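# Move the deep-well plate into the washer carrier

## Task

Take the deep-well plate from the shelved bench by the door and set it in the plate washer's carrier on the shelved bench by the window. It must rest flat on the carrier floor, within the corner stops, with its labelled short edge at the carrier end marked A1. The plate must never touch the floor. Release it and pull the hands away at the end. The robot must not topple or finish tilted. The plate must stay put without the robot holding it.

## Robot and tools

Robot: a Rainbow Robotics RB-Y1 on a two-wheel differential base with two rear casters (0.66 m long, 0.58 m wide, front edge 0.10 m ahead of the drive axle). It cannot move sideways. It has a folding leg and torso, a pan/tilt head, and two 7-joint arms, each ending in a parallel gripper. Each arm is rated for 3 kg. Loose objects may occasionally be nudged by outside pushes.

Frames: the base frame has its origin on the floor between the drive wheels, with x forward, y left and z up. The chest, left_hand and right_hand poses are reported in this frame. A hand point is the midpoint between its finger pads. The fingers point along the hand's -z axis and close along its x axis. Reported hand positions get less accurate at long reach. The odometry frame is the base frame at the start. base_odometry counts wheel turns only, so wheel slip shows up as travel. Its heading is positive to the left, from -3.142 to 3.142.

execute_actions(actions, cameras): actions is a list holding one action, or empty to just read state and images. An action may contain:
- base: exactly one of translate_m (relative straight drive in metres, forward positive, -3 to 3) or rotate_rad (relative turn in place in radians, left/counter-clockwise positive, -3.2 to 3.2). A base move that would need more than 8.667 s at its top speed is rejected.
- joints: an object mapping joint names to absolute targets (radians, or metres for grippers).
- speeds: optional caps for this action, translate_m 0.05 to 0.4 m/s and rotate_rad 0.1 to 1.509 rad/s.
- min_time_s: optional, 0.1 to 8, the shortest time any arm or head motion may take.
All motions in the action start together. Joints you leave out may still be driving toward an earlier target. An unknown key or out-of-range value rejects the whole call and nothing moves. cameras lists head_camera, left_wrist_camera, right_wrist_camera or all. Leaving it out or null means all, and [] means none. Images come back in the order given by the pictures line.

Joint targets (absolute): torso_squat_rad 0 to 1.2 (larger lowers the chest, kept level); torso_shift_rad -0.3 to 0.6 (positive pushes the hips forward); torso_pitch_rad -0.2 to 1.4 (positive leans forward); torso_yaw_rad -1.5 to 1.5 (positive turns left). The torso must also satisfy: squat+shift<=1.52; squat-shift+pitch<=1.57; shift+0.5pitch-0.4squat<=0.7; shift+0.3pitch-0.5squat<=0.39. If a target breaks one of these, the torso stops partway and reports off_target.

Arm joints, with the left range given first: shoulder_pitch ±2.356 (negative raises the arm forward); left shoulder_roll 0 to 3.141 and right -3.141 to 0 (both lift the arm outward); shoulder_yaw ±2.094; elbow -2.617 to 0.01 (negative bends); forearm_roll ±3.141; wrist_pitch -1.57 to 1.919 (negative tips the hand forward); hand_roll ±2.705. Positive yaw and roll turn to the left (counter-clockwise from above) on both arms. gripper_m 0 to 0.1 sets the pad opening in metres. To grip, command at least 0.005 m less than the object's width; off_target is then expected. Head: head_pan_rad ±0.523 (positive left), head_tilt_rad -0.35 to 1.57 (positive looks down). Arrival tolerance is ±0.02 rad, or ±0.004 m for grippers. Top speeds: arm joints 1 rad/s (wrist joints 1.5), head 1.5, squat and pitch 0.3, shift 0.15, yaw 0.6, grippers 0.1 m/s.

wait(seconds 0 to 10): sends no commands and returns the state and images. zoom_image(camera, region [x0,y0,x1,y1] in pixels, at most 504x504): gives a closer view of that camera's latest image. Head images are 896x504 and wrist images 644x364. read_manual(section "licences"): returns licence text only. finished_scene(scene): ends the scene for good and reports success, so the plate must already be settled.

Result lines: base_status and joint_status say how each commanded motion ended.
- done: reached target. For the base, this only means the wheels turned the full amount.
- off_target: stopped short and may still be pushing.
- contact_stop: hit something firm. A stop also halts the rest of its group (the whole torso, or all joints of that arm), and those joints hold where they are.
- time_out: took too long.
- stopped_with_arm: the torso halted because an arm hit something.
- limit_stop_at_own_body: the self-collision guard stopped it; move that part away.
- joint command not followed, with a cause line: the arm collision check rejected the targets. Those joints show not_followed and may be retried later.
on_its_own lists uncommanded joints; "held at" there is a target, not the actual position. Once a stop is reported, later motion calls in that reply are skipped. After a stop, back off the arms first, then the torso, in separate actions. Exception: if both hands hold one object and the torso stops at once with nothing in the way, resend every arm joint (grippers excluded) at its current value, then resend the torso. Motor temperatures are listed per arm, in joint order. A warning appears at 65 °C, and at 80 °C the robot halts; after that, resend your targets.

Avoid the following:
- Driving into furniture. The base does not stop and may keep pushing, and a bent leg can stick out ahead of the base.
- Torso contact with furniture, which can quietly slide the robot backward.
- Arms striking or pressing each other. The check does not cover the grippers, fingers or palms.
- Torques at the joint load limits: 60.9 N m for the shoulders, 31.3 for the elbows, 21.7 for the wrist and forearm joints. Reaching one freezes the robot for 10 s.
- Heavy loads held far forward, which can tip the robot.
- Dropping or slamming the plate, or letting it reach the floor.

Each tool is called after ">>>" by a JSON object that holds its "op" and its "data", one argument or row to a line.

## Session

>>> {"op": "execute_actions", "data": {
  "actions": [],
  "cameras": ["head_camera"]
}}

Scene clock: 0.00 s.
Motor temperatures (°C, as the motors report them): left_arm=[28 29 29 29 32 29 37] | right_arm=[33 28 27 31 35 36 34]
base_odometry: x=+0.000 y=+0.000 heading=+0.000 (m, m, rad; odometry frame)
base_status: not commanded
joint_positions: torso_squat_rad=+0.350 torso_shift_rad=-0.001 torso_pitch_rad=-0.001 torso_yaw_rad=+0.000 left_shoulder_pitch_rad=+0.007 left_shoulder_roll_rad=+0.034 left_shoulder_yaw_rad=-0.043 left_elbow_rad=-0.166 left_forearm_roll_rad=+0.016 left_wrist_pitch_rad=+0.006 left_hand_roll_rad=-0.030 left_gripper_m=+0.100 right_shoulder_pitch_rad=-0.002 right_shoulder_roll_rad=-0.033 right_shoulder_yaw_rad=-0.028 right_elbow_rad=-0.201 right_forearm_roll_rad=-0.011 right_wrist_pitch_rad=+0.036 right_hand_roll_rad=-0.018 right_gripper_m=+0.099 head_pan_rad=+0.000 head_tilt_rad=+0.401
joint_status: not commanded
chest: x=-0.2290 y=-0.0010 z=+1.2474 quat_wxyz=(+1.000, +0.001, -0.001, +0.000) (m; base frame)
left_hand: x=-0.1535 y=+0.2429 z=+0.5665 quat_wxyz=(+0.997, +0.017, -0.077, -0.029) (m; base frame)
right_hand: x=-0.1370 y=-0.2471 z=+0.5674 quat_wxyz=(+0.996, -0.015, -0.085, -0.027) (m; base frame)
pictures: head_camera
Images, in order (width x height): head_camera 896x504.

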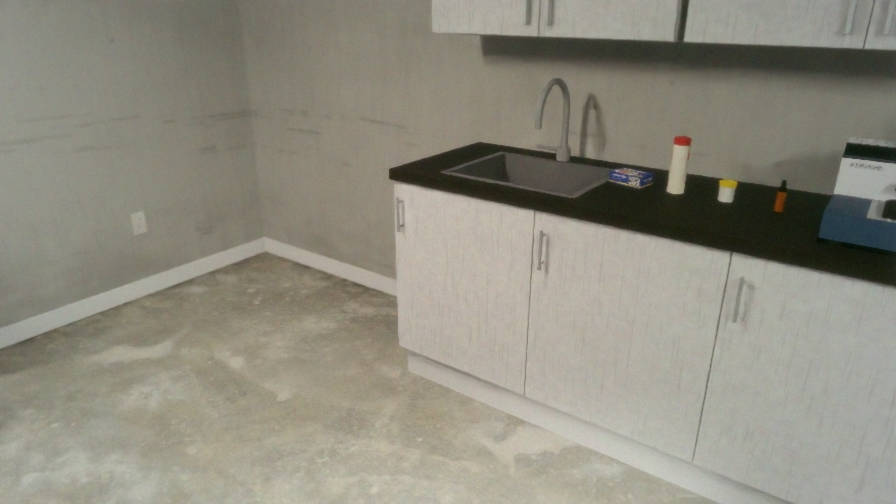

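>>> {"op": "execute_actions", "data": {
  "actions": [
    {"base":{"rotate_rad":1.2},"joints":{"head_tilt_rad":0.3}}
  ],
  "cameras": ["head_camera"]
}}

Scene clock: 4.30 s.
Motor temperatures (°C, as the motors report them): left_arm=[28 29 29 28 32 29 37] | right_arm=[33 28 27 31 35 36 34]
base_odometry: x=+0.000 y=+0.000 heading=+1.200 (m, m, rad; odometry frame)
base_status: done
joint_positions: torso_squat_rad=+0.350 torso_shift_rad=-0.001 torso_pitch_rad=-0.001 torso_yaw_rad=+0.000 left_shoulder_pitch_rad=+0.007 left_shoulder_roll_rad=+0.034 left_shoulder_yaw_rad=-0.043 left_elbow_rad=-0.166 left_forearm_roll_rad=+0.016 left_wrist_pitch_rad=+0.006 left_hand_roll_rad=-0.030 left_gripper_m=+0.100 right_shoulder_pitch_rad=-0.002 right_shoulder_roll_rad=-0.033 right_shoulder_yaw_rad=-0.028 right_elbow_rad=-0.201 right_forearm_roll_rad=-0.011 right_wrist_pitch_rad=+0.036 right_hand_roll_rad=-0.018 right_gripper_m=+0.099 head_pan_rad=+0.000 head_tilt_rad=+0.300
joint_status: all done
chest: x=-0.2290 y=-0.0010 z=+1.2474 quat_wxyz=(+1.000, +0.001, -0.001, +0.000) (m; base frame)
left_hand: x=-0.1535 y=+0.2429 z=+0.5665 quat_wxyz=(+0.997, +0.017, -0.077, -0.029) (m; base frame)
right_hand: x=-0.1370 y=-0.2471 z=+0.5674 quat_wxyz=(+0.996, -0.015, -0.085, -0.027) (m; base frame)
pictures: head_camera
Images, in order (width x height): head_camera 896x504.

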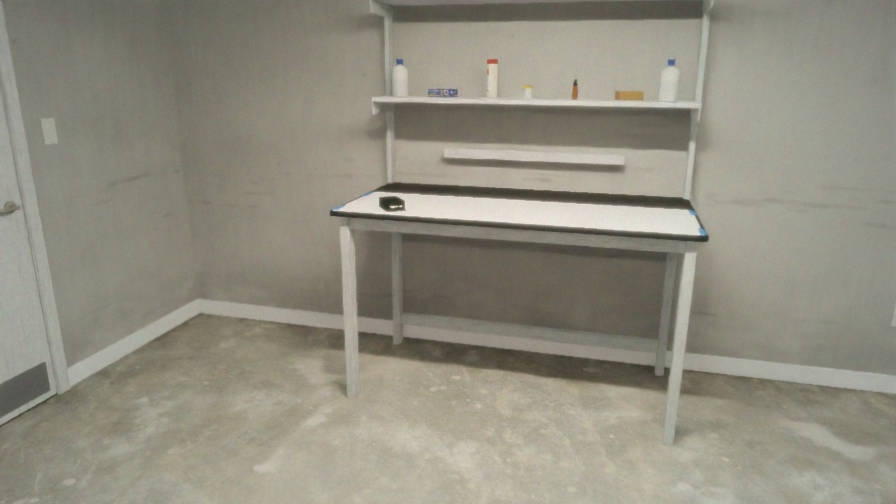

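>>> {"op": "execute_actions", "data": {
  "actions": [
    {"base":{"rotate_rad":-0.05},"joints":{"torso_squat_rad":0.1,"torso_pitch_rad":0.3,"head_tilt_rad":0.4,"left_shoulder_pitch_rad":-1.32,"left_shoulder_roll_rad":0.46,"left_shoulder_yaw_rad":0.45,"left_forearm_roll_rad":0.21,"left_elbow_rad":-0.78,"left_wrist_pitch_rad":1.915,"left_hand_roll_rad":1.2}}
  ],
  "cameras": []
}}

>>> {"op": "execute_actions", "data": {
  "actions": [
    {"base":{"translate_m":1.7}}
  ],
  "cameras": ["head_camera"]
}}

Scene clock: 11.27 s.
Motor temperatures (°C, as the motors report them): left_arm=[28 29 29 29 32 29 37] | right_arm=[33 28 27 31 35 36 34]
base_odometry: x=+0.000 y=+0.000 heading=+1.150 (m, m, rad; odometry frame)
base_status: done
joint_positions: torso_squat_rad=+0.100 torso_shift_rad=-0.001 torso_pitch_rad=+0.300 torso_yaw_rad=+0.000 left_shoulder_pitch_rad=-1.320 left_shoulder_roll_rad=+0.460 left_shoulder_yaw_rad=+0.450 left_elbow_rad=-0.780 left_forearm_roll_rad=+0.210 left_wrist_pitch_rad=+1.915 left_hand_roll_rad=+1.200 left_gripper_m=+0.100 right_shoulder_pitch_rad=-0.002 right_shoulder_roll_rad=-0.033 right_shoulder_yaw_rad=-0.028 right_elbow_rad=-0.201 right_forearm_roll_rad=-0.011 right_wrist_pitch_rad=+0.036 right_hand_roll_rad=-0.018 right_gripper_m=+0.099 head_pan_rad=+0.000 head_tilt_rad=+0.400
joint_status: all done
chest: x=-0.1371 y=-0.0010 z=+1.2726 quat_wxyz=(+0.989, +0.001, +0.149, +0.000) (m; base frame)
left_hand: x=+0.3837 y=+0.2813 z=+1.0656 quat_wxyz=(+0.776, -0.076, +0.070, +0.622) (m; base frame)
right_hand: x=-0.2512 y=-0.2471 z=+0.5959 quat_wxyz=(+0.997, -0.019, +0.066, -0.025) (m; base frame)
pictures: none
No camera images: the call's "cameras" was empty. Leave "cameras" out to get every camera's image.

Scene clock: 16.87 s.
Motor temperatures (°C, as the motors report them): left_arm=[28 29 29 29 32 29 37] | right_arm=[33 28 27 31 35 36 34]
base_odometry: x=+0.693 y=+1.552 heading=+1.151 (m, m, rad; odometry frame)
base_status: done
joint_positions: torso_squat_rad=+0.100 torso_shift_rad=-0.001 torso_pitch_rad=+0.300 torso_yaw_rad=+0.000 left_shoulder_pitch_rad=-1.320 left_shoulder_roll_rad=+0.460 left_shoulder_yaw_rad=+0.450 left_elbow_rad=-0.780 left_forearm_roll_rad=+0.210 left_wrist_pitch_rad=+1.915 left_hand_roll_rad=+1.200 left_gripper_m=+0.100 right_shoulder_pitch_rad=-0.002 right_shoulder_roll_rad=-0.033 right_shoulder_yaw_rad=-0.028 right_elbow_rad=-0.201 right_forearm_roll_rad=-0.011 right_wrist_pitch_rad=+0.036 right_hand_roll_rad=-0.018 right_gripper_m=+0.099 head_pan_rad=+0.000 head_tilt_rad=+0.400
joint_status: not commanded
chest: x=-0.1371 y=-0.0010 z=+1.2726 quat_wxyz=(+0.989, +0.001, +0.149, +0.000) (m; base frame)
left_hand: x=+0.3837 y=+0.2813 z=+1.0654 quat_wxyz=(+0.776, -0.076, +0.070, +0.622) (m; base frame)
right_hand: x=-0.2513 y=-0.2471 z=+0.5959 quat_wxyz=(+0.997, -0.019, +0.066, -0.025) (m; base frame)
pictures: head_camera
Images, in order (width x height): head_camera 896x504.

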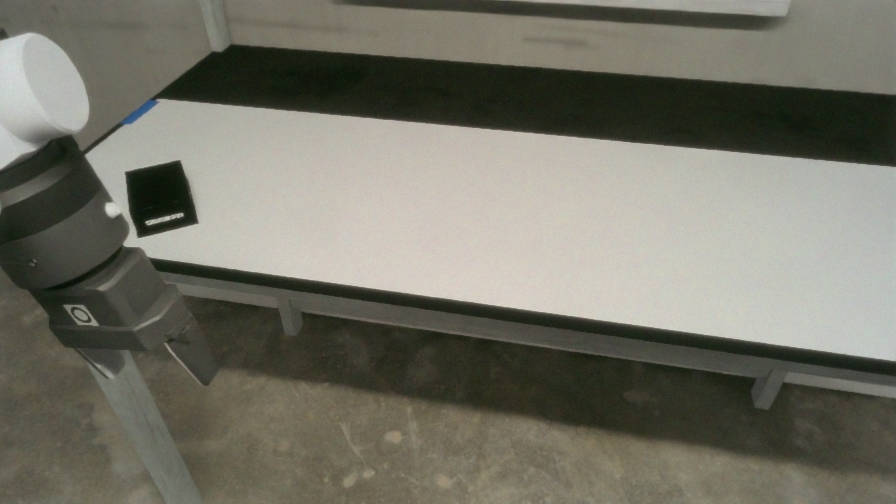

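>>> {"op": "execute_actions", "data": {
  "actions": [
    {"base":{"rotate_rad":0.17},"joints":{"left_forearm_roll_rad":0.0,"left_hand_roll_rad":1.55,"head_pan_rad":0.4,"head_tilt_rad":0.6}}
  ],
  "cameras": []
}}

>>> {"op": "execute_actions", "data": {
  "actions": [
    {"base":{"translate_m":0.44}}
  ],
  "cameras": ["head_camera","left_wrist_camera"]
}}

Scene clock: 20.40 s.
Motor temperatures (°C, as the motors report them): left_arm=[29 29 29 29 32 29 37] | right_arm=[33 28 27 31 35 36 34]
base_odometry: x=+0.693 y=+1.552 heading=+1.320 (m, m, rad; odometry frame)
base_status: done
joint_positions: torso_squat_rad=+0.100 torso_shift_rad=-0.001 torso_pitch_rad=+0.300 torso_yaw_rad=+0.000 left_shoulder_pitch_rad=-1.320 left_shoulder_roll_rad=+0.460 left_shoulder_yaw_rad=+0.450 left_elbow_rad=-0.780 left_forearm_roll_rad=+0.000 left_wrist_pitch_rad=+1.915 left_hand_roll_rad=+1.550 left_gripper_m=+0.100 right_shoulder_pitch_rad=-0.002 right_shoulder_roll_rad=-0.033 right_shoulder_yaw_rad=-0.028 right_elbow_rad=-0.201 right_forearm_roll_rad=-0.011 right_wrist_pitch_rad=+0.036 right_hand_roll_rad=-0.018 right_gripper_m=+0.099 head_pan_rad=+0.400 head_tilt_rad=+0.600
joint_status: all done
chest: x=-0.1371 y=-0.0010 z=+1.2726 quat_wxyz=(+0.989, +0.001, +0.149, +0.000) (m; base frame)
left_hand: x=+0.3753 y=+0.3257 z=+1.0608 quat_wxyz=(+0.635, +0.016, +0.021, +0.772) (m; base frame)
right_hand: x=-0.2513 y=-0.2471 z=+0.5959 quat_wxyz=(+0.997, -0.019, +0.066, -0.025) (m; base frame)
pictures: none
No camera images: the call's "cameras" was empty. Leave "cameras" out to get every camera's image.

Scene clock: 22.93 s.
Motor temperatures (°C, as the motors report them): left_arm=[29 29 29 29 32 29 37] | right_arm=[33 28 27 31 35 36 34]
base_odometry: x=+0.802 y=+1.979 heading=+1.321 (m, m, rad; odometry frame)
base_status: done
joint_positions: torso_squat_rad=+0.100 torso_shift_rad=-0.001 torso_pitch_rad=+0.300 torso_yaw_rad=+0.000 left_shoulder_pitch_rad=-1.320 left_shoulder_roll_rad=+0.460 left_shoulder_yaw_rad=+0.450 left_elbow_rad=-0.780 left_forearm_roll_rad=+0.000 left_wrist_pitch_rad=+1.915 left_hand_roll_rad=+1.550 left_gripper_m=+0.100 right_shoulder_pitch_rad=-0.002 right_shoulder_roll_rad=-0.033 right_shoulder_yaw_rad=-0.028 right_elbow_rad=-0.201 right_forearm_roll_rad=-0.011 right_wrist_pitch_rad=+0.036 right_hand_roll_rad=-0.018 right_gripper_m=+0.099 head_pan_rad=+0.400 head_tilt_rad=+0.600
joint_status: not commanded
chest: x=-0.1371 y=-0.0010 z=+1.2726 quat_wxyz=(+0.989, +0.001, +0.149, +0.000) (m; base frame)
left_hand: x=+0.3753 y=+0.3258 z=+1.0607 quat_wxyz=(+0.635, +0.016, +0.021, +0.772) (m; base frame)
right_hand: x=-0.2513 y=-0.2471 z=+0.5959 quat_wxyz=(+0.997, -0.019, +0.066, -0.025) (m; base frame)
pictures: head_camera, left_wrist_camera
Images, in order (width x height): head_camera 896x504, left_wrist_camera 644x364.

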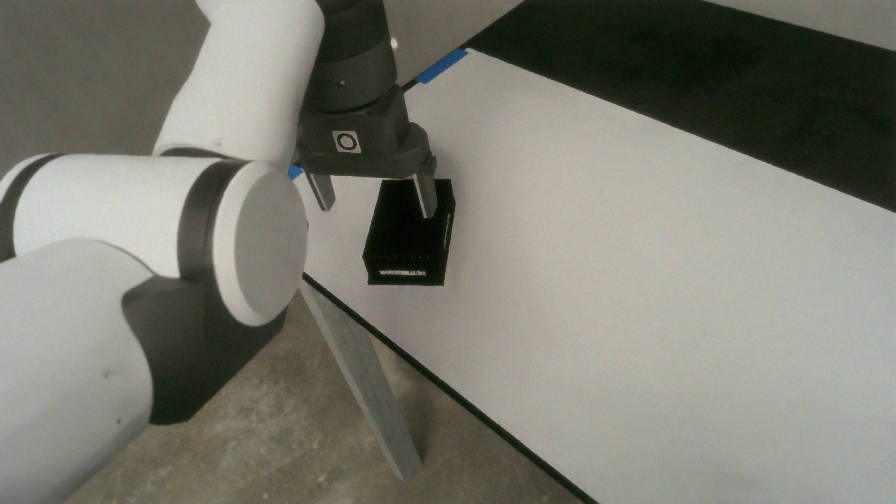

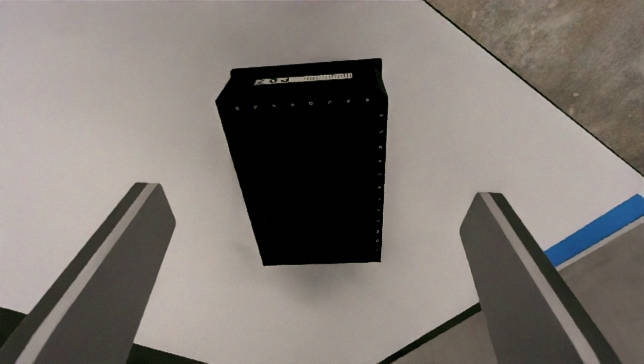

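>>> {"op": "execute_actions", "data": {
  "actions": [
    {"base":{"translate_m":0.037},"joints":{"left_wrist_pitch_rad":1.86,"left_hand_roll_rad":1.63,"torso_squat_rad":0.41}}
  ],
  "cameras": ["left_wrist_camera"]
}}

Scene clock: 28.17 s.
Motor temperatures (°C, as the motors report them): left_arm=[29 29 29 29 32 29 37] | right_arm=[33 28 27 31 35 36 34]
base_odometry: x=+0.811 y=+2.015 heading=+1.321 (m, m, rad; odometry frame)
base_status: done
joint_positions: torso_squat_rad=+0.410 torso_shift_rad=-0.001 torso_pitch_rad=+0.300 torso_yaw_rad=+0.000 left_shoulder_pitch_rad=-1.320 left_shoulder_roll_rad=+0.460 left_shoulder_yaw_rad=+0.450 left_elbow_rad=-0.780 left_forearm_roll_rad=+0.000 left_wrist_pitch_rad=+1.860 left_hand_roll_rad=+1.630 left_gripper_m=+0.100 right_shoulder_pitch_rad=-0.002 right_shoulder_roll_rad=-0.033 right_shoulder_yaw_rad=-0.028 right_elbow_rad=-0.201 right_forearm_roll_rad=-0.011 right_wrist_pitch_rad=+0.036 right_hand_roll_rad=-0.018 right_gripper_m=+0.099 head_pan_rad=+0.400 head_tilt_rad=+0.600
joint_status: all done
chest: x=-0.1371 y=-0.0010 z=+1.2181 quat_wxyz=(+0.989, +0.001, +0.149, +0.000) (m; base frame)
left_hand: x=+0.3877 y=+0.3285 z=+1.0060 quat_wxyz=(+0.603, -0.001, +0.000, +0.797) (m; base frame)
right_hand: x=-0.2512 y=-0.2471 z=+0.5414 quat_wxyz=(+0.997, -0.019, +0.066, -0.025) (m; base frame)
pictures: left_wrist_camera
Images, in order (width x height): left_wrist_camera 644x364.

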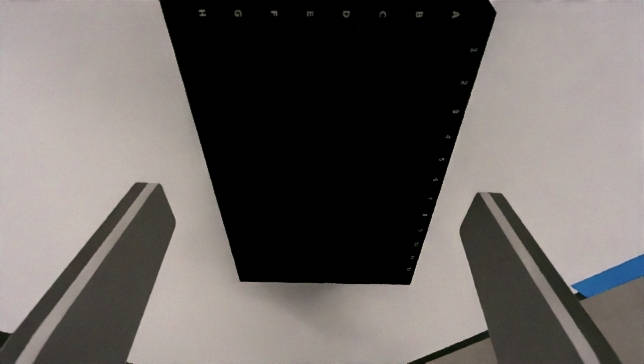

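>>> {"op": "execute_actions", "data": {
  "actions": [
    {"joints":{"torso_squat_rad":0.54}}
  ],
  "cameras": []
}}

>>> {"op": "execute_actions", "data": {
  "actions": [
    {"joints":{"left_gripper_m":0.07}}
  ],
  "cameras": ["head_camera"]
}}

>>> {"op": "execute_actions", "data": {
  "actions": [
    {"joints":{"torso_squat_rad":0.1}}
  ],
  "cameras": ["left_wrist_camera"]
}}

>>> {"op": "execute_actions", "data": {
  "actions": [
    {"base":{"translate_m":-0.7},"joints":{"head_pan_rad":0,"head_tilt_rad":0.0}}
  ],
  "cameras": []
}}

>>> {"op": "execute_actions", "data": {
  "actions": [
    {"base":{"rotate_rad":2.75}}
  ],
  "cameras": ["head_camera"]
}}

Scene clock: 32.07 s.
Motor temperatures (°C, as the motors report them): left_arm=[29 29 29 29 32 29 37] | right_arm=[33 28 27 31 35 36 34]
base_odometry: x=+0.811 y=+2.015 heading=+1.321 (m, m, rad; odometry frame)
base_status: not commanded
joint_positions: torso_squat_rad=+0.540 torso_shift_rad=-0.001 torso_pitch_rad=+0.300 torso_yaw_rad=+0.000 left_shoulder_pitch_rad=-1.320 left_shoulder_roll_rad=+0.460 left_shoulder_yaw_rad=+0.450 left_elbow_rad=-0.780 left_forearm_roll_rad=+0.000 left_wrist_pitch_rad=+1.860 left_hand_roll_rad=+1.630 left_gripper_m=+0.100 right_shoulder_pitch_rad=-0.002 right_shoulder_roll_rad=-0.033 right_shoulder_yaw_rad=-0.028 right_elbow_rad=-0.201 right_forearm_roll_rad=-0.011 right_wrist_pitch_rad=+0.036 right_hand_roll_rad=-0.018 right_gripper_m=+0.099 head_pan_rad=+0.400 head_tilt_rad=+0.600
joint_status: all done
chest: x=-0.1370 y=-0.0009 z=+1.1765 quat_wxyz=(+0.989, +0.001, +0.149, +0.000) (m; base frame)
left_hand: x=+0.3877 y=+0.3285 z=+0.9644 quat_wxyz=(+0.603, -0.001, +0.000, +0.797) (m; base frame)
right_hand: x=-0.2511 y=-0.2471 z=+0.4998 quat_wxyz=(+0.997, -0.019, +0.066, -0.025) (m; base frame)
pictures: none
No camera images: the call's "cameras" was empty. Leave "cameras" out to get every camera's image.

Scene clock: 32.83 s.
Motor temperatures (°C, as the motors report them): left_arm=[29 29 29 29 32 29 37] | right_arm=[33 28 27 31 35 36 34]
base_odometry: x=+0.811 y=+2.015 heading=+1.321 (m, m, rad; odometry frame)
base_status: not commanded
joint_positions: torso_squat_rad=+0.540 torso_shift_rad=-0.001 torso_pitch_rad=+0.300 torso_yaw_rad=+0.000 left_shoulder_pitch_rad=-1.320 left_shoulder_roll_rad=+0.460 left_shoulder_yaw_rad=+0.450 left_elbow_rad=-0.780 left_forearm_roll_rad=+0.000 left_wrist_pitch_rad=+1.860 left_hand_roll_rad=+1.630 left_gripper_m=+0.083 right_shoulder_pitch_rad=-0.002 right_shoulder_roll_rad=-0.033 right_shoulder_yaw_rad=-0.028 right_elbow_rad=-0.201 right_forearm_roll_rad=-0.011 right_wrist_pitch_rad=+0.036 right_hand_roll_rad=-0.018 right_gripper_m=+0.099 head_pan_rad=+0.400 head_tilt_rad=+0.600
joint_status: left_gripper_m off_target (ended at +0.083, target +0.070)
chest: x=-0.1371 y=-0.0009 z=+1.1765 quat_wxyz=(+0.989, +0.001, +0.149, +0.000) (m; base frame)
left_hand: x=+0.3877 y=+0.3285 z=+0.9644 quat_wxyz=(+0.603, -0.001, +0.000, +0.797) (m; base frame)
right_hand: x=-0.2511 y=-0.2471 z=+0.4998 quat_wxyz=(+0.997, -0.019, +0.066, -0.025) (m; base frame)
pictures: head_camera
Images, in order (width x height): head_camera 896x504.

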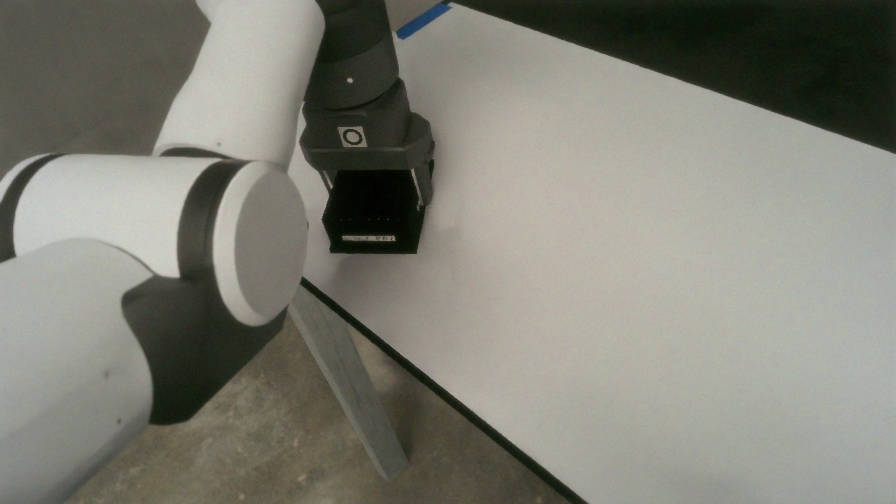

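Scene clock: 35.07 s.
Motor temperatures (°C, as the motors report them): left_arm=[29 29 29 29 32 29 37] | right_arm=[33 28 27 31 35 36 34]
base_odometry: x=+0.811 y=+2.015 heading=+1.321 (m, m, rad; odometry frame)
base_status: not commanded
joint_positions: torso_squat_rad=+0.100 torso_shift_rad=-0.001 torso_pitch_rad=+0.300 torso_yaw_rad=+0.000 left_shoulder_pitch_rad=-1.320 left_shoulder_roll_rad=+0.460 left_shoulder_yaw_rad=+0.450 left_elbow_rad=-0.780 left_forearm_roll_rad=+0.000 left_wrist_pitch_rad=+1.860 left_hand_roll_rad=+1.630 left_gripper_m=+0.083 right_shoulder_pitch_rad=-0.002 right_shoulder_roll_rad=-0.033 right_shoulder_yaw_rad=-0.028 right_elbow_rad=-0.201 right_forearm_roll_rad=-0.011 right_wrist_pitch_rad=+0.036 right_hand_roll_rad=-0.018 right_gripper_m=+0.099 head_pan_rad=+0.400 head_tilt_rad=+0.600
joint_status: all done
chest: x=-0.1370 y=-0.0010 z=+1.2726 quat_wxyz=(+0.989, +0.001, +0.150, +0.000) (m; base frame)
left_hand: x=+0.3877 y=+0.3285 z=+1.0603 quat_wxyz=(+0.603, -0.001, +0.000, +0.797) (m; base frame)
right_hand: x=-0.2512 y=-0.2471 z=+0.5959 quat_wxyz=(+0.997, -0.019, +0.066, -0.025) (m; base frame)
pictures: left_wrist_camera
Images, in order (width x height): left_wrist_camera 644x364.

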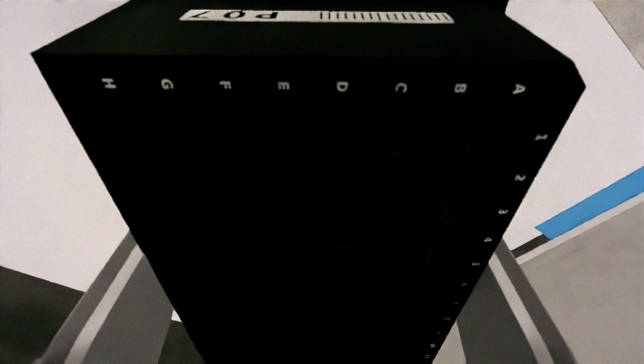

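Scene clock: 38.40 s.
Motor temperatures (°C, as the motors report them): left_arm=[29 29 29 29 32 29 37] | right_arm=[33 28 27 31 35 36 34]
base_odometry: x=+0.639 y=+1.336 heading=+1.322 (m, m, rad; odometry frame)
base_status: done
joint_positions: torso_squat_rad=+0.100 torso_shift_rad=-0.001 torso_pitch_rad=+0.300 torso_yaw_rad=+0.000 left_shoulder_pitch_rad=-1.320 left_shoulder_roll_rad=+0.460 left_shoulder_yaw_rad=+0.450 left_elbow_rad=-0.780 left_forearm_roll_rad=+0.000 left_wrist_pitch_rad=+1.860 left_hand_roll_rad=+1.630 left_gripper_m=+0.083 right_shoulder_pitch_rad=-0.001 right_shoulder_roll_rad=-0.033 right_shoulder_yaw_rad=-0.028 right_elbow_rad=-0.201 right_forearm_roll_rad=-0.011 right_wrist_pitch_rad=+0.036 right_hand_roll_rad=-0.018 right_gripper_m=+0.099 head_pan_rad=+0.000 head_tilt_rad=+0.000
joint_status: all done
chest: x=-0.1371 y=-0.0010 z=+1.2726 quat_wxyz=(+0.989, +0.001, +0.149, +0.000) (m; base frame)
left_hand: x=+0.3876 y=+0.3285 z=+1.0604 quat_wxyz=(+0.603, -0.001, +0.000, +0.797) (m; base frame)
right_hand: x=-0.2513 y=-0.2471 z=+0.5960 quat_wxyz=(+0.997, -0.019, +0.066, -0.025) (m; base frame)
pictures: none
No camera images: the call's "cameras" was empty. Leave "cameras" out to get every camera's image.

Scene clock: 43.43 s.
Motor temperatures (°C, as the motors report them): left_arm=[29 29 29 29 32 29 37] | right_arm=[33 28 27 31 35 36 34]
base_odometry: x=+0.639 y=+1.336 heading=-2.212 (m, m, rad; odometry frame)
base_status: done
joint_positions: torso_squat_rad=+0.100 torso_shift_rad=-0.001 torso_pitch_rad=+0.300 torso_yaw_rad=+0.000 left_shoulder_pitch_rad=-1.320 left_shoulder_roll_rad=+0.460 left_shoulder_yaw_rad=+0.450 left_elbow_rad=-0.780 left_forearm_roll_rad=+0.000 left_wrist_pitch_rad=+1.860 left_hand_roll_rad=+1.630 left_gripper_m=+0.083 right_shoulder_pitch_rad=-0.001 right_shoulder_roll_rad=-0.033 right_shoulder_yaw_rad=-0.028 right_elbow_rad=-0.201 right_forearm_roll_rad=-0.011 right_wrist_pitch_rad=+0.036 right_hand_roll_rad=-0.018 right_gripper_m=+0.099 head_pan_rad=+0.000 head_tilt_rad=+0.000
joint_status: not commanded
chest: x=-0.1371 y=-0.0010 z=+1.2726 quat_wxyz=(+0.989, +0.001, +0.149, +0.000) (m; base frame)
left_hand: x=+0.3876 y=+0.3284 z=+1.0604 quat_wxyz=(+0.603, -0.001, +0.000, +0.797) (m; base frame)
right_hand: x=-0.2513 y=-0.2472 z=+0.5960 quat_wxyz=(+0.997, -0.019, +0.066, -0.025) (m; base frame)
pictures: head_camera
Images, in order (width x height): head_camera 896x504.

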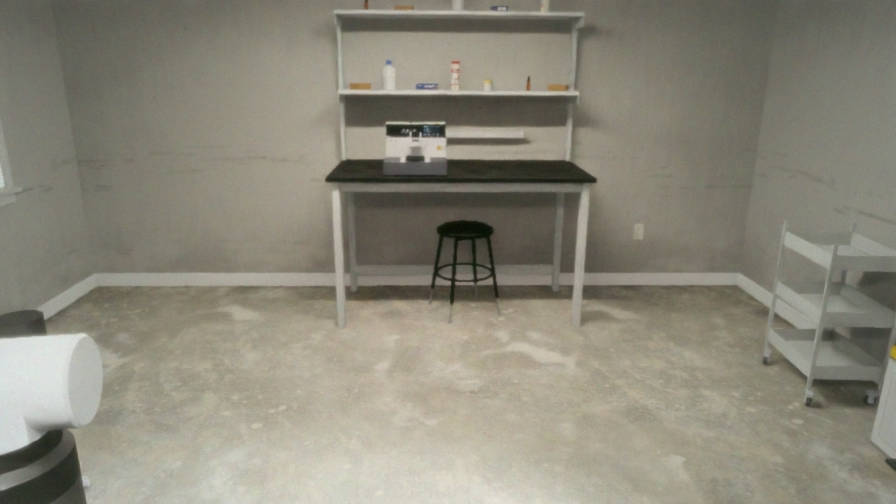

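>>> {"op": "execute_actions", "data": {
  "actions": [
    {"base":{"rotate_rad":-0.035},"joints":{"left_shoulder_pitch_rad":-1.57,"left_elbow_rad":-0.53,"left_forearm_roll_rad":-0.09,"left_wrist_pitch_rad":1.84,"left_hand_roll_rad":1.4,"head_tilt_rad":0.2},"min_time_s":1.5}
  ],
  "cameras": []
}}

>>> {"op": "execute_actions", "data": {
  "actions": [
    {"base":{"translate_m":2.5}}
  ],
  "cameras": ["head_camera"]
}}

Scene clock: 47.73 s.
Motor temperatures (°C, as the motors report them): left_arm=[29 29 29 29 32 29 37] | right_arm=[33 28 27 31 35 36 34]
base_odometry: x=+0.639 y=+1.336 heading=-2.246 (m, m, rad; odometry frame)
base_status: done
joint_positions: torso_squat_rad=+0.100 torso_shift_rad=-0.001 torso_pitch_rad=+0.300 torso_yaw_rad=+0.000 left_shoulder_pitch_rad=-1.569 left_shoulder_roll_rad=+0.460 left_shoulder_yaw_rad=+0.450 left_elbow_rad=-0.530 left_forearm_roll_rad=-0.090 left_wrist_pitch_rad=+1.840 left_hand_roll_rad=+1.400 left_gripper_m=+0.083 right_shoulder_pitch_rad=-0.001 right_shoulder_roll_rad=-0.033 right_shoulder_yaw_rad=-0.028 right_elbow_rad=-0.201 right_forearm_roll_rad=-0.011 right_wrist_pitch_rad=+0.036 right_hand_roll_rad=-0.018 right_gripper_m=+0.099 head_pan_rad=+0.000 head_tilt_rad=+0.200
joint_status: all done
chest: x=-0.1371 y=-0.0010 z=+1.2726 quat_wxyz=(+0.989, +0.001, +0.149, +0.000) (m; base frame)
left_hand: x=+0.4110 y=+0.2898 z=+1.1151 quat_wxyz=(+0.714, +0.009, -0.005, +0.700) (m; base frame)
right_hand: x=-0.2513 y=-0.2471 z=+0.5960 quat_wxyz=(+0.997, -0.019, +0.066, -0.025) (m; base frame)
pictures: none
No camera images: the call's "cameras" was empty. Leave "cameras" out to get every camera's image.

Scene clock: 55.33 s.
Motor temperatures (°C, as the motors report them): left_arm=[30 30 29 29 32 29 37] | right_arm=[33 28 27 31 35 36 34]
base_odometry: x=-0.924 y=-0.615 heading=-2.246 (m, m, rad; odometry frame)
base_status: done
joint_positions: torso_squat_rad=+0.100 torso_shift_rad=-0.001 torso_pitch_rad=+0.300 torso_yaw_rad=+0.000 left_shoulder_pitch_rad=-1.570 left_shoulder_roll_rad=+0.460 left_shoulder_yaw_rad=+0.450 left_elbow_rad=-0.530 left_forearm_roll_rad=-0.090 left_wrist_pitch_rad=+1.840 left_hand_roll_rad=+1.400 left_gripper_m=+0.083 right_shoulder_pitch_rad=-0.002 right_shoulder_roll_rad=-0.033 right_shoulder_yaw_rad=-0.028 right_elbow_rad=-0.201 right_forearm_roll_rad=-0.011 right_wrist_pitch_rad=+0.036 right_hand_roll_rad=-0.018 right_gripper_m=+0.099 head_pan_rad=+0.000 head_tilt_rad=+0.200
joint_status: not commanded
chest: x=-0.1371 y=-0.0010 z=+1.2726 quat_wxyz=(+0.989, +0.001, +0.150, +0.000) (m; base frame)
left_hand: x=+0.4111 y=+0.2898 z=+1.1151 quat_wxyz=(+0.714, +0.009, -0.005, +0.700) (m; base frame)
right_hand: x=-0.2513 y=-0.2471 z=+0.5960 quat_wxyz=(+0.997, -0.019, +0.066, -0.025) (m; base frame)
pictures: head_camera
Images, in order (width x height): head_camera 896x504.

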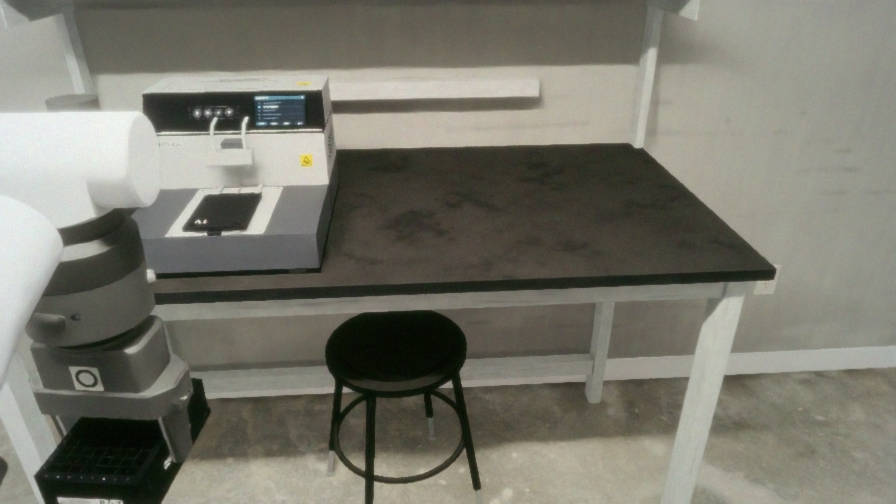

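>>> {"op": "execute_actions", "data": {
  "actions": [
    {"base":{"rotate_rad":0.18},"joints":{"left_hand_roll_rad":1.31,"left_forearm_roll_rad":-0.07,"head_pan_rad":0.3,"head_tilt_rad":0.5}}
  ],
  "cameras": []
}}

>>> {"op": "execute_actions", "data": {
  "actions": [
    {"base":{"translate_m":0.72}}
  ],
  "cameras": ["head_camera","left_wrist_camera"]
}}

Scene clock: 63.73 s.
Motor temperatures (°C, as the motors report them): left_arm=[30 30 29 29 32 29 37] | right_arm=[33 28 27 31 35 36 34]
base_odometry: x=-0.924 y=-0.615 heading=-2.066 (m, m, rad; odometry frame)
base_status: done
joint_positions: torso_squat_rad=+0.100 torso_shift_rad=-0.001 torso_pitch_rad=+0.300 torso_yaw_rad=+0.000 left_shoulder_pitch_rad=-1.570 left_shoulder_roll_rad=+0.460 left_shoulder_yaw_rad=+0.450 left_elbow_rad=-0.530 left_forearm_roll_rad=-0.070 left_wrist_pitch_rad=+1.840 left_hand_roll_rad=+1.310 left_gripper_m=+0.083 right_shoulder_pitch_rad=-0.002 right_shoulder_roll_rad=-0.033 right_shoulder_yaw_rad=-0.028 right_elbow_rad=-0.201 right_forearm_roll_rad=-0.011 right_wrist_pitch_rad=+0.036 right_hand_roll_rad=-0.018 right_gripper_m=+0.099 head_pan_rad=+0.300 head_tilt_rad=+0.500
joint_status: all done
chest: x=-0.1371 y=-0.0010 z=+1.2726 quat_wxyz=(+0.989, +0.001, +0.149, +0.000) (m; base frame)
left_hand: x=+0.4117 y=+0.2854 z=+1.1151 quat_wxyz=(+0.747, +0.001, +0.001, +0.665) (m; base frame)
right_hand: x=-0.2513 y=-0.2472 z=+0.5960 quat_wxyz=(+0.997, -0.019, +0.066, -0.025) (m; base frame)
pictures: none
No camera images: the call's "cameras" was empty. Leave "cameras" out to get every camera's image.

Scene clock: 66.90 s.
Motor temperatures (°C, as the motors report them): left_arm=[30 30 29 29 32 29 37] | right_arm=[33 28 27 31 35 36 34]
base_odometry: x=-1.266 y=-1.249 heading=-2.066 (m, m, rad; odometry frame)
base_status: done
joint_positions: torso_squat_rad=+0.100 torso_shift_rad=-0.001 torso_pitch_rad=+0.300 torso_yaw_rad=+0.000 left_shoulder_pitch_rad=-1.570 left_shoulder_roll_rad=+0.460 left_shoulder_yaw_rad=+0.450 left_elbow_rad=-0.530 left_forearm_roll_rad=-0.070 left_wrist_pitch_rad=+1.840 left_hand_roll_rad=+1.310 left_gripper_m=+0.083 right_shoulder_pitch_rad=-0.002 right_shoulder_roll_rad=-0.033 right_shoulder_yaw_rad=-0.028 right_elbow_rad=-0.201 right_forearm_roll_rad=-0.011 right_wrist_pitch_rad=+0.036 right_hand_roll_rad=-0.018 right_gripper_m=+0.099 head_pan_rad=+0.300 head_tilt_rad=+0.500
joint_status: not commanded
chest: x=-0.1371 y=-0.0010 z=+1.2726 quat_wxyz=(+0.989, +0.001, +0.149, +0.000) (m; base frame)
left_hand: x=+0.4117 y=+0.2854 z=+1.1151 quat_wxyz=(+0.747, +0.001, +0.001, +0.665) (m; base frame)
right_hand: x=-0.2513 y=-0.2471 z=+0.5960 quat_wxyz=(+0.997, -0.019, +0.066, -0.025) (m; base frame)
pictures: head_camera, left_wrist_camera
Images, in order (width x height): head_camera 896x504, left_wrist_camera 644x364.

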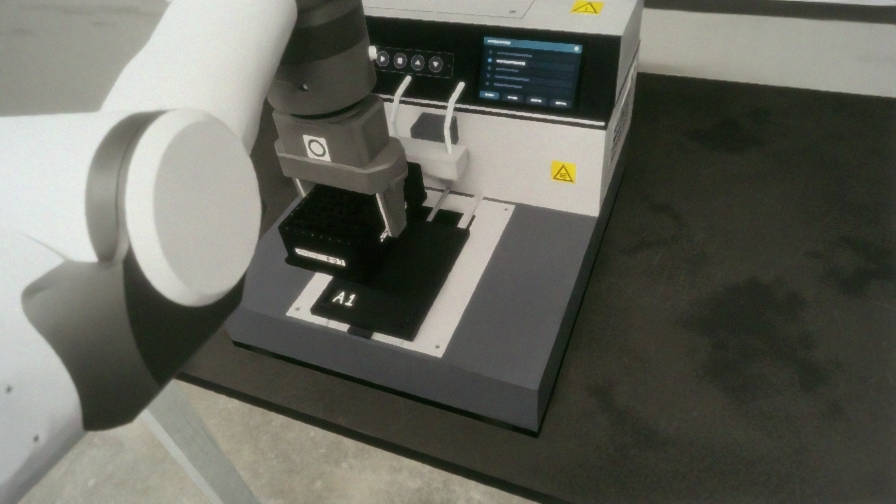

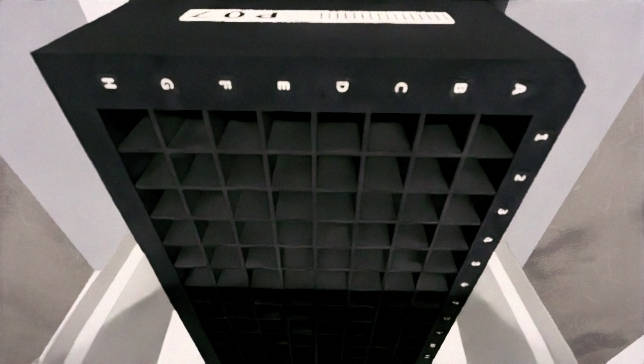

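>>> {"op": "execute_actions", "data": {
  "actions": [
    {"base":{"rotate_rad":-0.03},"joints":{"torso_squat_rad":0.36}}
  ],
  "cameras": ["head_camera","left_wrist_camera"]
}}

Scene clock: 70.00 s.
Motor temperatures (°C, as the motors report them): left_arm=[30 30 29 29 32 29 37] | right_arm=[33 28 27 31 35 36 34]
base_odometry: x=-1.266 y=-1.249 heading=-2.095 (m, m, rad; odometry frame)
base_status: done
joint_positions: torso_squat_rad=+0.360 torso_shift_rad=-0.001 torso_pitch_rad=+0.300 torso_yaw_rad=+0.000 left_shoulder_pitch_rad=-1.570 left_shoulder_roll_rad=+0.460 left_shoulder_yaw_rad=+0.450 left_elbow_rad=-0.530 left_forearm_roll_rad=-0.070 left_wrist_pitch_rad=+1.840 left_hand_roll_rad=+1.310 left_gripper_m=+0.083 right_shoulder_pitch_rad=-0.002 right_shoulder_roll_rad=-0.033 right_shoulder_yaw_rad=-0.028 right_elbow_rad=-0.201 right_forearm_roll_rad=-0.011 right_wrist_pitch_rad=+0.036 right_hand_roll_rad=-0.018 right_gripper_m=+0.099 head_pan_rad=+0.300 head_tilt_rad=+0.500
joint_status: all done
chest: x=-0.1371 y=-0.0010 z=+1.2312 quat_wxyz=(+0.989, +0.001, +0.149, +0.000) (m; base frame)
left_hand: x=+0.4117 y=+0.2854 z=+1.0738 quat_wxyz=(+0.747, +0.001, +0.001, +0.665) (m; base frame)
right_hand: x=-0.2512 y=-0.2471 z=+0.5546 quat_wxyz=(+0.997, -0.019, +0.066, -0.025) (m; base frame)
pictures: head_camera, left_wrist_camera
Images, in order (width x height): head_camera 896x504, left_wrist_camera 644x364.

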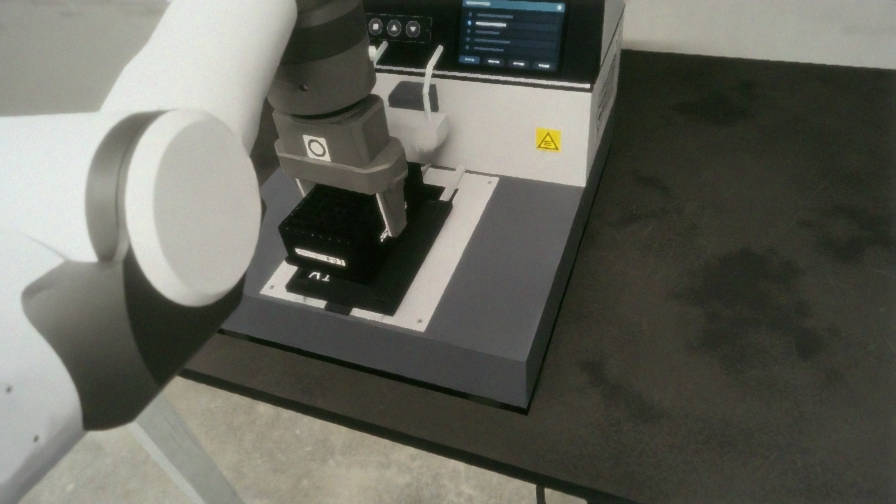

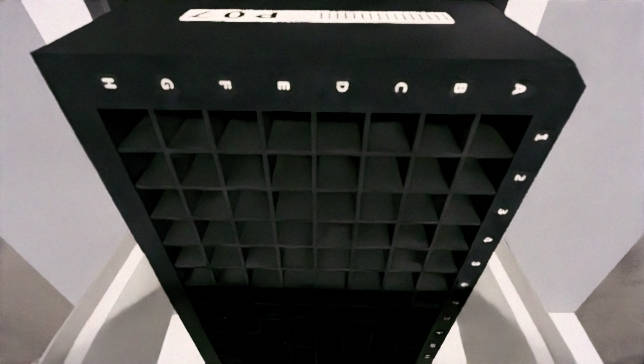

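>>> {"op": "execute_actions", "data": {
  "actions": [
    {"joints":{"torso_squat_rad":0.425,"left_shoulder_roll_rad":0.464}}
  ],
  "cameras": ["head_camera","left_wrist_camera"]
}}

Scene clock: 74.57 s.
Motor temperatures (°C, as the motors report them): left_arm=[30 30 29 29 32 29 37] | right_arm=[33 28 27 31 35 36 34]
base_odometry: x=-1.266 y=-1.249 heading=-2.095 (m, m, rad; odometry frame)
base_status: not commanded
joint_positions: torso_squat_rad=+0.425 torso_shift_rad=-0.001 torso_pitch_rad=+0.299 torso_yaw_rad=+0.000 left_shoulder_pitch_rad=-1.573 left_shoulder_roll_rad=+0.465 left_shoulder_yaw_rad=+0.450 left_elbow_rad=-0.531 left_forearm_roll_rad=-0.070 left_wrist_pitch_rad=+1.840 left_hand_roll_rad=+1.310 left_gripper_m=+0.083 right_shoulder_pitch_rad=-0.002 right_shoulder_roll_rad=-0.033 right_shoulder_yaw_rad=-0.028 right_elbow_rad=-0.201 right_forearm_roll_rad=-0.011 right_wrist_pitch_rad=+0.036 right_hand_roll_rad=-0.018 right_gripper_m=+0.099 head_pan_rad=+0.300 head_tilt_rad=+0.500
joint_status: all done
chest: x=-0.1377 y=-0.0011 z=+1.2139 quat_wxyz=(+0.989, +0.001, +0.149, +0.000) (m; base frame)
left_hand: x=+0.4123 y=+0.2875 z=+1.0601 quat_wxyz=(+0.746, -0.001, -0.003, +0.666) (m; base frame)
right_hand: x=-0.2510 y=-0.2470 z=+0.5370 quat_wxyz=(+0.997, -0.019, +0.065, -0.025) (m; base frame)
pictures: head_camera, left_wrist_camera
Images, in order (width x height): head_camera 896x504, left_wrist_camera 644x364.

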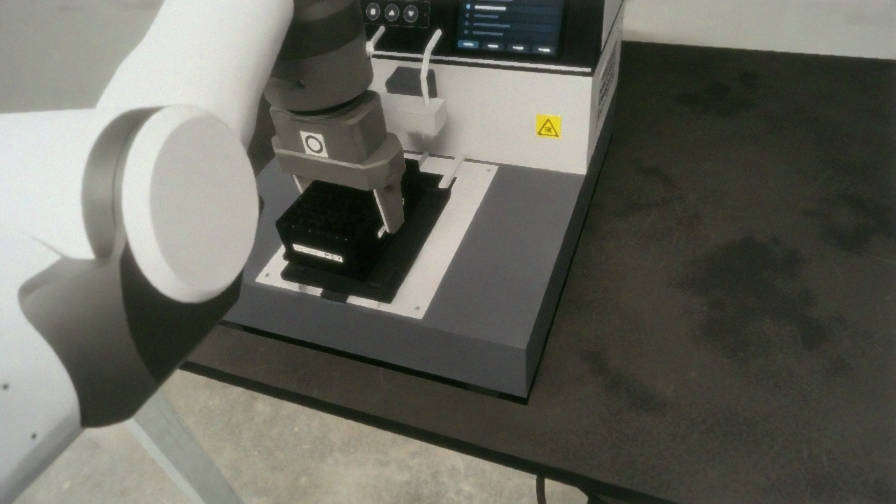

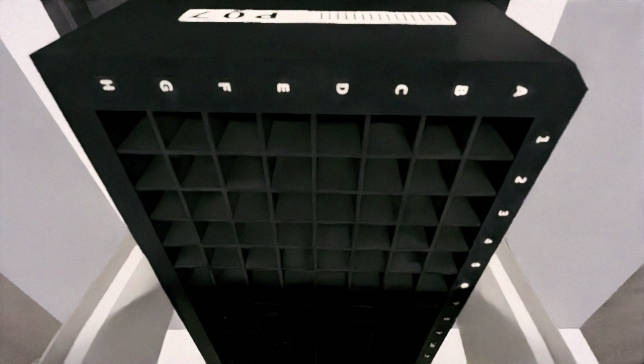

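>>> {"op": "execute_actions", "data": {
  "actions": [
    {"joints":{"torso_squat_rad":0.39}}
  ],
  "cameras": []
}}

>>> {"op": "execute_actions", "data": {
  "actions": [
    {"joints":{"left_shoulder_roll_rad":0.456}}
  ],
  "cameras": []
}}

>>> {"op": "execute_actions", "data": {
  "actions": [
    {"joints":{"torso_squat_rad":0.425}}
  ],
  "cameras": ["left_wrist_camera"]
}}

Scene clock: 79.23 s.
Motor temperatures (°C, as the motors report them): left_arm=[30 30 29 29 32 29 37] | right_arm=[33 28 27 31 35 36 34]
base_odometry: x=-1.266 y=-1.249 heading=-2.095 (m, m, rad; odometry frame)
base_status: not commanded
joint_positions: torso_squat_rad=+0.390 torso_shift_rad=-0.001 torso_pitch_rad=+0.300 torso_yaw_rad=+0.000 left_shoulder_pitch_rad=-1.570 left_shoulder_roll_rad=+0.464 left_shoulder_yaw_rad=+0.450 left_elbow_rad=-0.530 left_forearm_roll_rad=-0.070 left_wrist_pitch_rad=+1.840 left_hand_roll_rad=+1.310 left_gripper_m=+0.083 right_shoulder_pitch_rad=-0.002 right_shoulder_roll_rad=-0.033 right_shoulder_yaw_rad=-0.028 right_elbow_rad=-0.201 right_forearm_roll_rad=-0.011 right_wrist_pitch_rad=+0.036 right_hand_roll_rad=-0.018 right_gripper_m=+0.099 head_pan_rad=+0.300 head_tilt_rad=+0.500
joint_status: all done
chest: x=-0.1370 y=-0.0010 z=+1.2235 quat_wxyz=(+0.989, +0.001, +0.150, +0.000) (m; base frame)
left_hand: x=+0.4120 y=+0.2876 z=+1.0672 quat_wxyz=(+0.746, +0.001, -0.001, +0.666) (m; base frame)
right_hand: x=-0.2512 y=-0.2471 z=+0.5468 quat_wxyz=(+0.997, -0.019, +0.066, -0.025) (m; base frame)
pictures: none
No camera images: the call's "cameras" was empty. Leave "cameras" out to get every camera's image.

Scene clock: 79.87 s.
Motor temperatures (°C, as the motors report them): left_arm=[30 30 29 29 32 29 37] | right_arm=[33 28 27 31 35 36 34]
base_odometry: x=-1.266 y=-1.249 heading=-2.095 (m, m, rad; odometry frame)
base_status: not commanded
joint_positions: torso_squat_rad=+0.390 torso_shift_rad=-0.001 torso_pitch_rad=+0.300 torso_yaw_rad=+0.000 left_shoulder_pitch_rad=-1.570 left_shoulder_roll_rad=+0.456 left_shoulder_yaw_rad=+0.450 left_elbow_rad=-0.530 left_forearm_roll_rad=-0.070 left_wrist_pitch_rad=+1.840 left_hand_roll_rad=+1.310 left_gripper_m=+0.083 right_shoulder_pitch_rad=-0.002 right_shoulder_roll_rad=-0.033 right_shoulder_yaw_rad=-0.028 right_elbow_rad=-0.201 right_forearm_roll_rad=-0.011 right_wrist_pitch_rad=+0.036 right_hand_roll_rad=-0.018 right_gripper_m=+0.099 head_pan_rad=+0.300 head_tilt_rad=+0.500
joint_status: all done
chest: x=-0.1370 y=-0.0010 z=+1.2235 quat_wxyz=(+0.989, +0.001, +0.150, +0.000) (m; base frame)
left_hand: x=+0.4118 y=+0.2833 z=+1.0655 quat_wxyz=(+0.748, +0.001, +0.001, +0.664) (m; base frame)
right_hand: x=-0.2512 y=-0.2471 z=+0.5469 quat_wxyz=(+0.997, -0.019, +0.066, -0.025) (m; base frame)
pictures: none
No camera images: the call's "cameras" was empty. Leave "cameras" out to get every camera's image.

Scene clock: 80.63 s.
Motor temperatures (°C, as the motors report them): left_arm=[30 30 29 29 32 29 37] | right_arm=[33 28 27 31 35 36 34]
base_odometry: x=-1.266 y=-1.249 heading=-2.095 (m, m, rad; odometry frame)
base_status: not commanded
joint_positions: torso_squat_rad=+0.425 torso_shift_rad=-0.001 torso_pitch_rad=+0.298 torso_yaw_rad=+0.000 left_shoulder_pitch_rad=-1.574 left_shoulder_roll_rad=+0.458 left_shoulder_yaw_rad=+0.450 left_elbow_rad=-0.532 left_forearm_roll_rad=-0.070 left_wrist_pitch_rad=+1.840 left_hand_roll_rad=+1.310 left_gripper_m=+0.083 right_shoulder_pitch_rad=-0.002 right_shoulder_roll_rad=-0.033 right_shoulder_yaw_rad=-0.028 right_elbow_rad=-0.201 right_forearm_roll_rad=-0.011 right_wrist_pitch_rad=+0.036 right_hand_roll_rad=-0.018 right_gripper_m=+0.099 head_pan_rad=+0.300 head_tilt_rad=+0.500
joint_status: all done
chest: x=-0.1380 y=-0.0012 z=+1.2139 quat_wxyz=(+0.989, +0.001, +0.149, +0.000) (m; base frame)
left_hand: x=+0.4124 y=+0.2834 z=+1.0597 quat_wxyz=(+0.748, -0.001, -0.002, +0.664) (m; base frame)
right_hand: x=-0.2509 y=-0.2470 z=+0.5370 quat_wxyz=(+0.997, -0.019, +0.065, -0.025) (m; base frame)
pictures: left_wrist_camera
Images, in order (width x height): left_wrist_camera 644x364.

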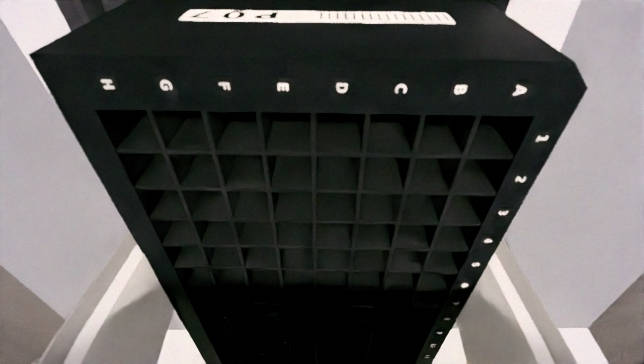

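>>> {"op": "execute_actions", "data": {
  "actions": [
    {"joints":{"torso_squat_rad":0.39}}
  ],
  "cameras": []
}}

>>> {"op": "execute_actions", "data": {
  "actions": [
    {"joints":{"left_shoulder_roll_rad":0.46}}
  ],
  "cameras": []
}}

>>> {"op": "execute_actions", "data": {
  "actions": [
    {"joints":{"torso_squat_rad":0.425}}
  ],
  "cameras": ["left_wrist_camera"]
}}

Scene clock: 83.07 s.
Motor temperatures (°C, as the motors report them): left_arm=[30 29 29 29 32 29 37] | right_arm=[33 28 27 31 35 36 34]
base_odometry: x=-1.266 y=-1.249 heading=-2.095 (m, m, rad; odometry frame)
base_status: not commanded
joint_positions: torso_squat_rad=+0.390 torso_shift_rad=-0.001 torso_pitch_rad=+0.300 torso_yaw_rad=+0.000 left_shoulder_pitch_rad=-1.570 left_shoulder_roll_rad=+0.456 left_shoulder_yaw_rad=+0.450 left_elbow_rad=-0.530 left_forearm_roll_rad=-0.070 left_wrist_pitch_rad=+1.840 left_hand_roll_rad=+1.310 left_gripper_m=+0.083 right_shoulder_pitch_rad=-0.002 right_shoulder_roll_rad=-0.033 right_shoulder_yaw_rad=-0.028 right_elbow_rad=-0.201 right_forearm_roll_rad=-0.011 right_wrist_pitch_rad=+0.036 right_hand_roll_rad=-0.018 right_gripper_m=+0.099 head_pan_rad=+0.300 head_tilt_rad=+0.500
joint_status: all done
chest: x=-0.1370 y=-0.0010 z=+1.2235 quat_wxyz=(+0.989, +0.001, +0.149, +0.000) (m; base frame)
left_hand: x=+0.4118 y=+0.2833 z=+1.0657 quat_wxyz=(+0.748, +0.001, +0.001, +0.664) (m; base frame)
right_hand: x=-0.2512 y=-0.2471 z=+0.5468 quat_wxyz=(+0.997, -0.019, +0.066, -0.025) (m; base frame)
pictures: none
No camera images: the call's "cameras" was empty. Leave "cameras" out to get every camera's image.

Scene clock: 83.47 s.
Motor temperatures (°C, as the motors report them): left_arm=[30 30 29 29 32 29 37] | right_arm=[33 28 27 31 35 36 34]
base_odometry: x=-1.266 y=-1.249 heading=-2.095 (m, m, rad; odometry frame)
base_status: not commanded
joint_positions: torso_squat_rad=+0.390 torso_shift_rad=-0.001 torso_pitch_rad=+0.300 torso_yaw_rad=+0.000 left_shoulder_pitch_rad=-1.570 left_shoulder_roll_rad=+0.460 left_shoulder_yaw_rad=+0.450 left_elbow_rad=-0.530 left_forearm_roll_rad=-0.070 left_wrist_pitch_rad=+1.840 left_hand_roll_rad=+1.310 left_gripper_m=+0.083 right_shoulder_pitch_rad=-0.002 right_shoulder_roll_rad=-0.033 right_shoulder_yaw_rad=-0.028 right_elbow_rad=-0.201 right_forearm_roll_rad=-0.011 right_wrist_pitch_rad=+0.036 right_hand_roll_rad=-0.018 right_gripper_m=+0.099 head_pan_rad=+0.300 head_tilt_rad=+0.500
joint_status: all done
chest: x=-0.1370 y=-0.0010 z=+1.2235 quat_wxyz=(+0.989, +0.001, +0.149, +0.000) (m; base frame)
left_hand: x=+0.4119 y=+0.2853 z=+1.0663 quat_wxyz=(+0.747, +0.001, +0.000, +0.665) (m; base frame)
right_hand: x=-0.2512 y=-0.2471 z=+0.5469 quat_wxyz=(+0.997, -0.019, +0.066, -0.025) (m; base frame)
pictures: none
No camera images: the call's "cameras" was empty. Leave "cameras" out to get every camera's image.

Scene clock: 84.23 s.
Motor temperatures (°C, as the motors report them): left_arm=[30 29 29 29 32 29 37] | right_arm=[33 28 27 31 35 36 34]
base_odometry: x=-1.266 y=-1.249 heading=-2.095 (m, m, rad; odometry frame)
base_status: not commanded
joint_positions: torso_squat_rad=+0.425 torso_shift_rad=-0.001 torso_pitch_rad=+0.299 torso_yaw_rad=+0.000 left_shoulder_pitch_rad=-1.573 left_shoulder_roll_rad=+0.461 left_shoulder_yaw_rad=+0.450 left_elbow_rad=-0.532 left_forearm_roll_rad=-0.070 left_wrist_pitch_rad=+1.840 left_hand_roll_rad=+1.310 left_gripper_m=+0.083 right_shoulder_pitch_rad=-0.002 right_shoulder_roll_rad=-0.033 right_shoulder_yaw_rad=-0.028 right_elbow_rad=-0.201 right_forearm_roll_rad=-0.011 right_wrist_pitch_rad=+0.036 right_hand_roll_rad=-0.018 right_gripper_m=+0.099 head_pan_rad=+0.300 head_tilt_rad=+0.500
joint_status: all done
chest: x=-0.1378 y=-0.0012 z=+1.2139 quat_wxyz=(+0.989, +0.001, +0.149, +0.000) (m; base frame)
left_hand: x=+0.4123 y=+0.2854 z=+1.0598 quat_wxyz=(+0.747, -0.001, -0.002, +0.665) (m; base frame)
right_hand: x=-0.2510 y=-0.2470 z=+0.5370 quat_wxyz=(+0.997, -0.019, +0.065, -0.025) (m; base frame)
pictures: left_wrist_camera
Images, in order (width x height): left_wrist_camera 644x364.

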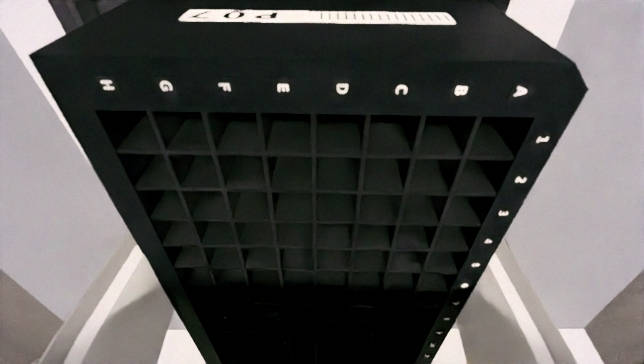

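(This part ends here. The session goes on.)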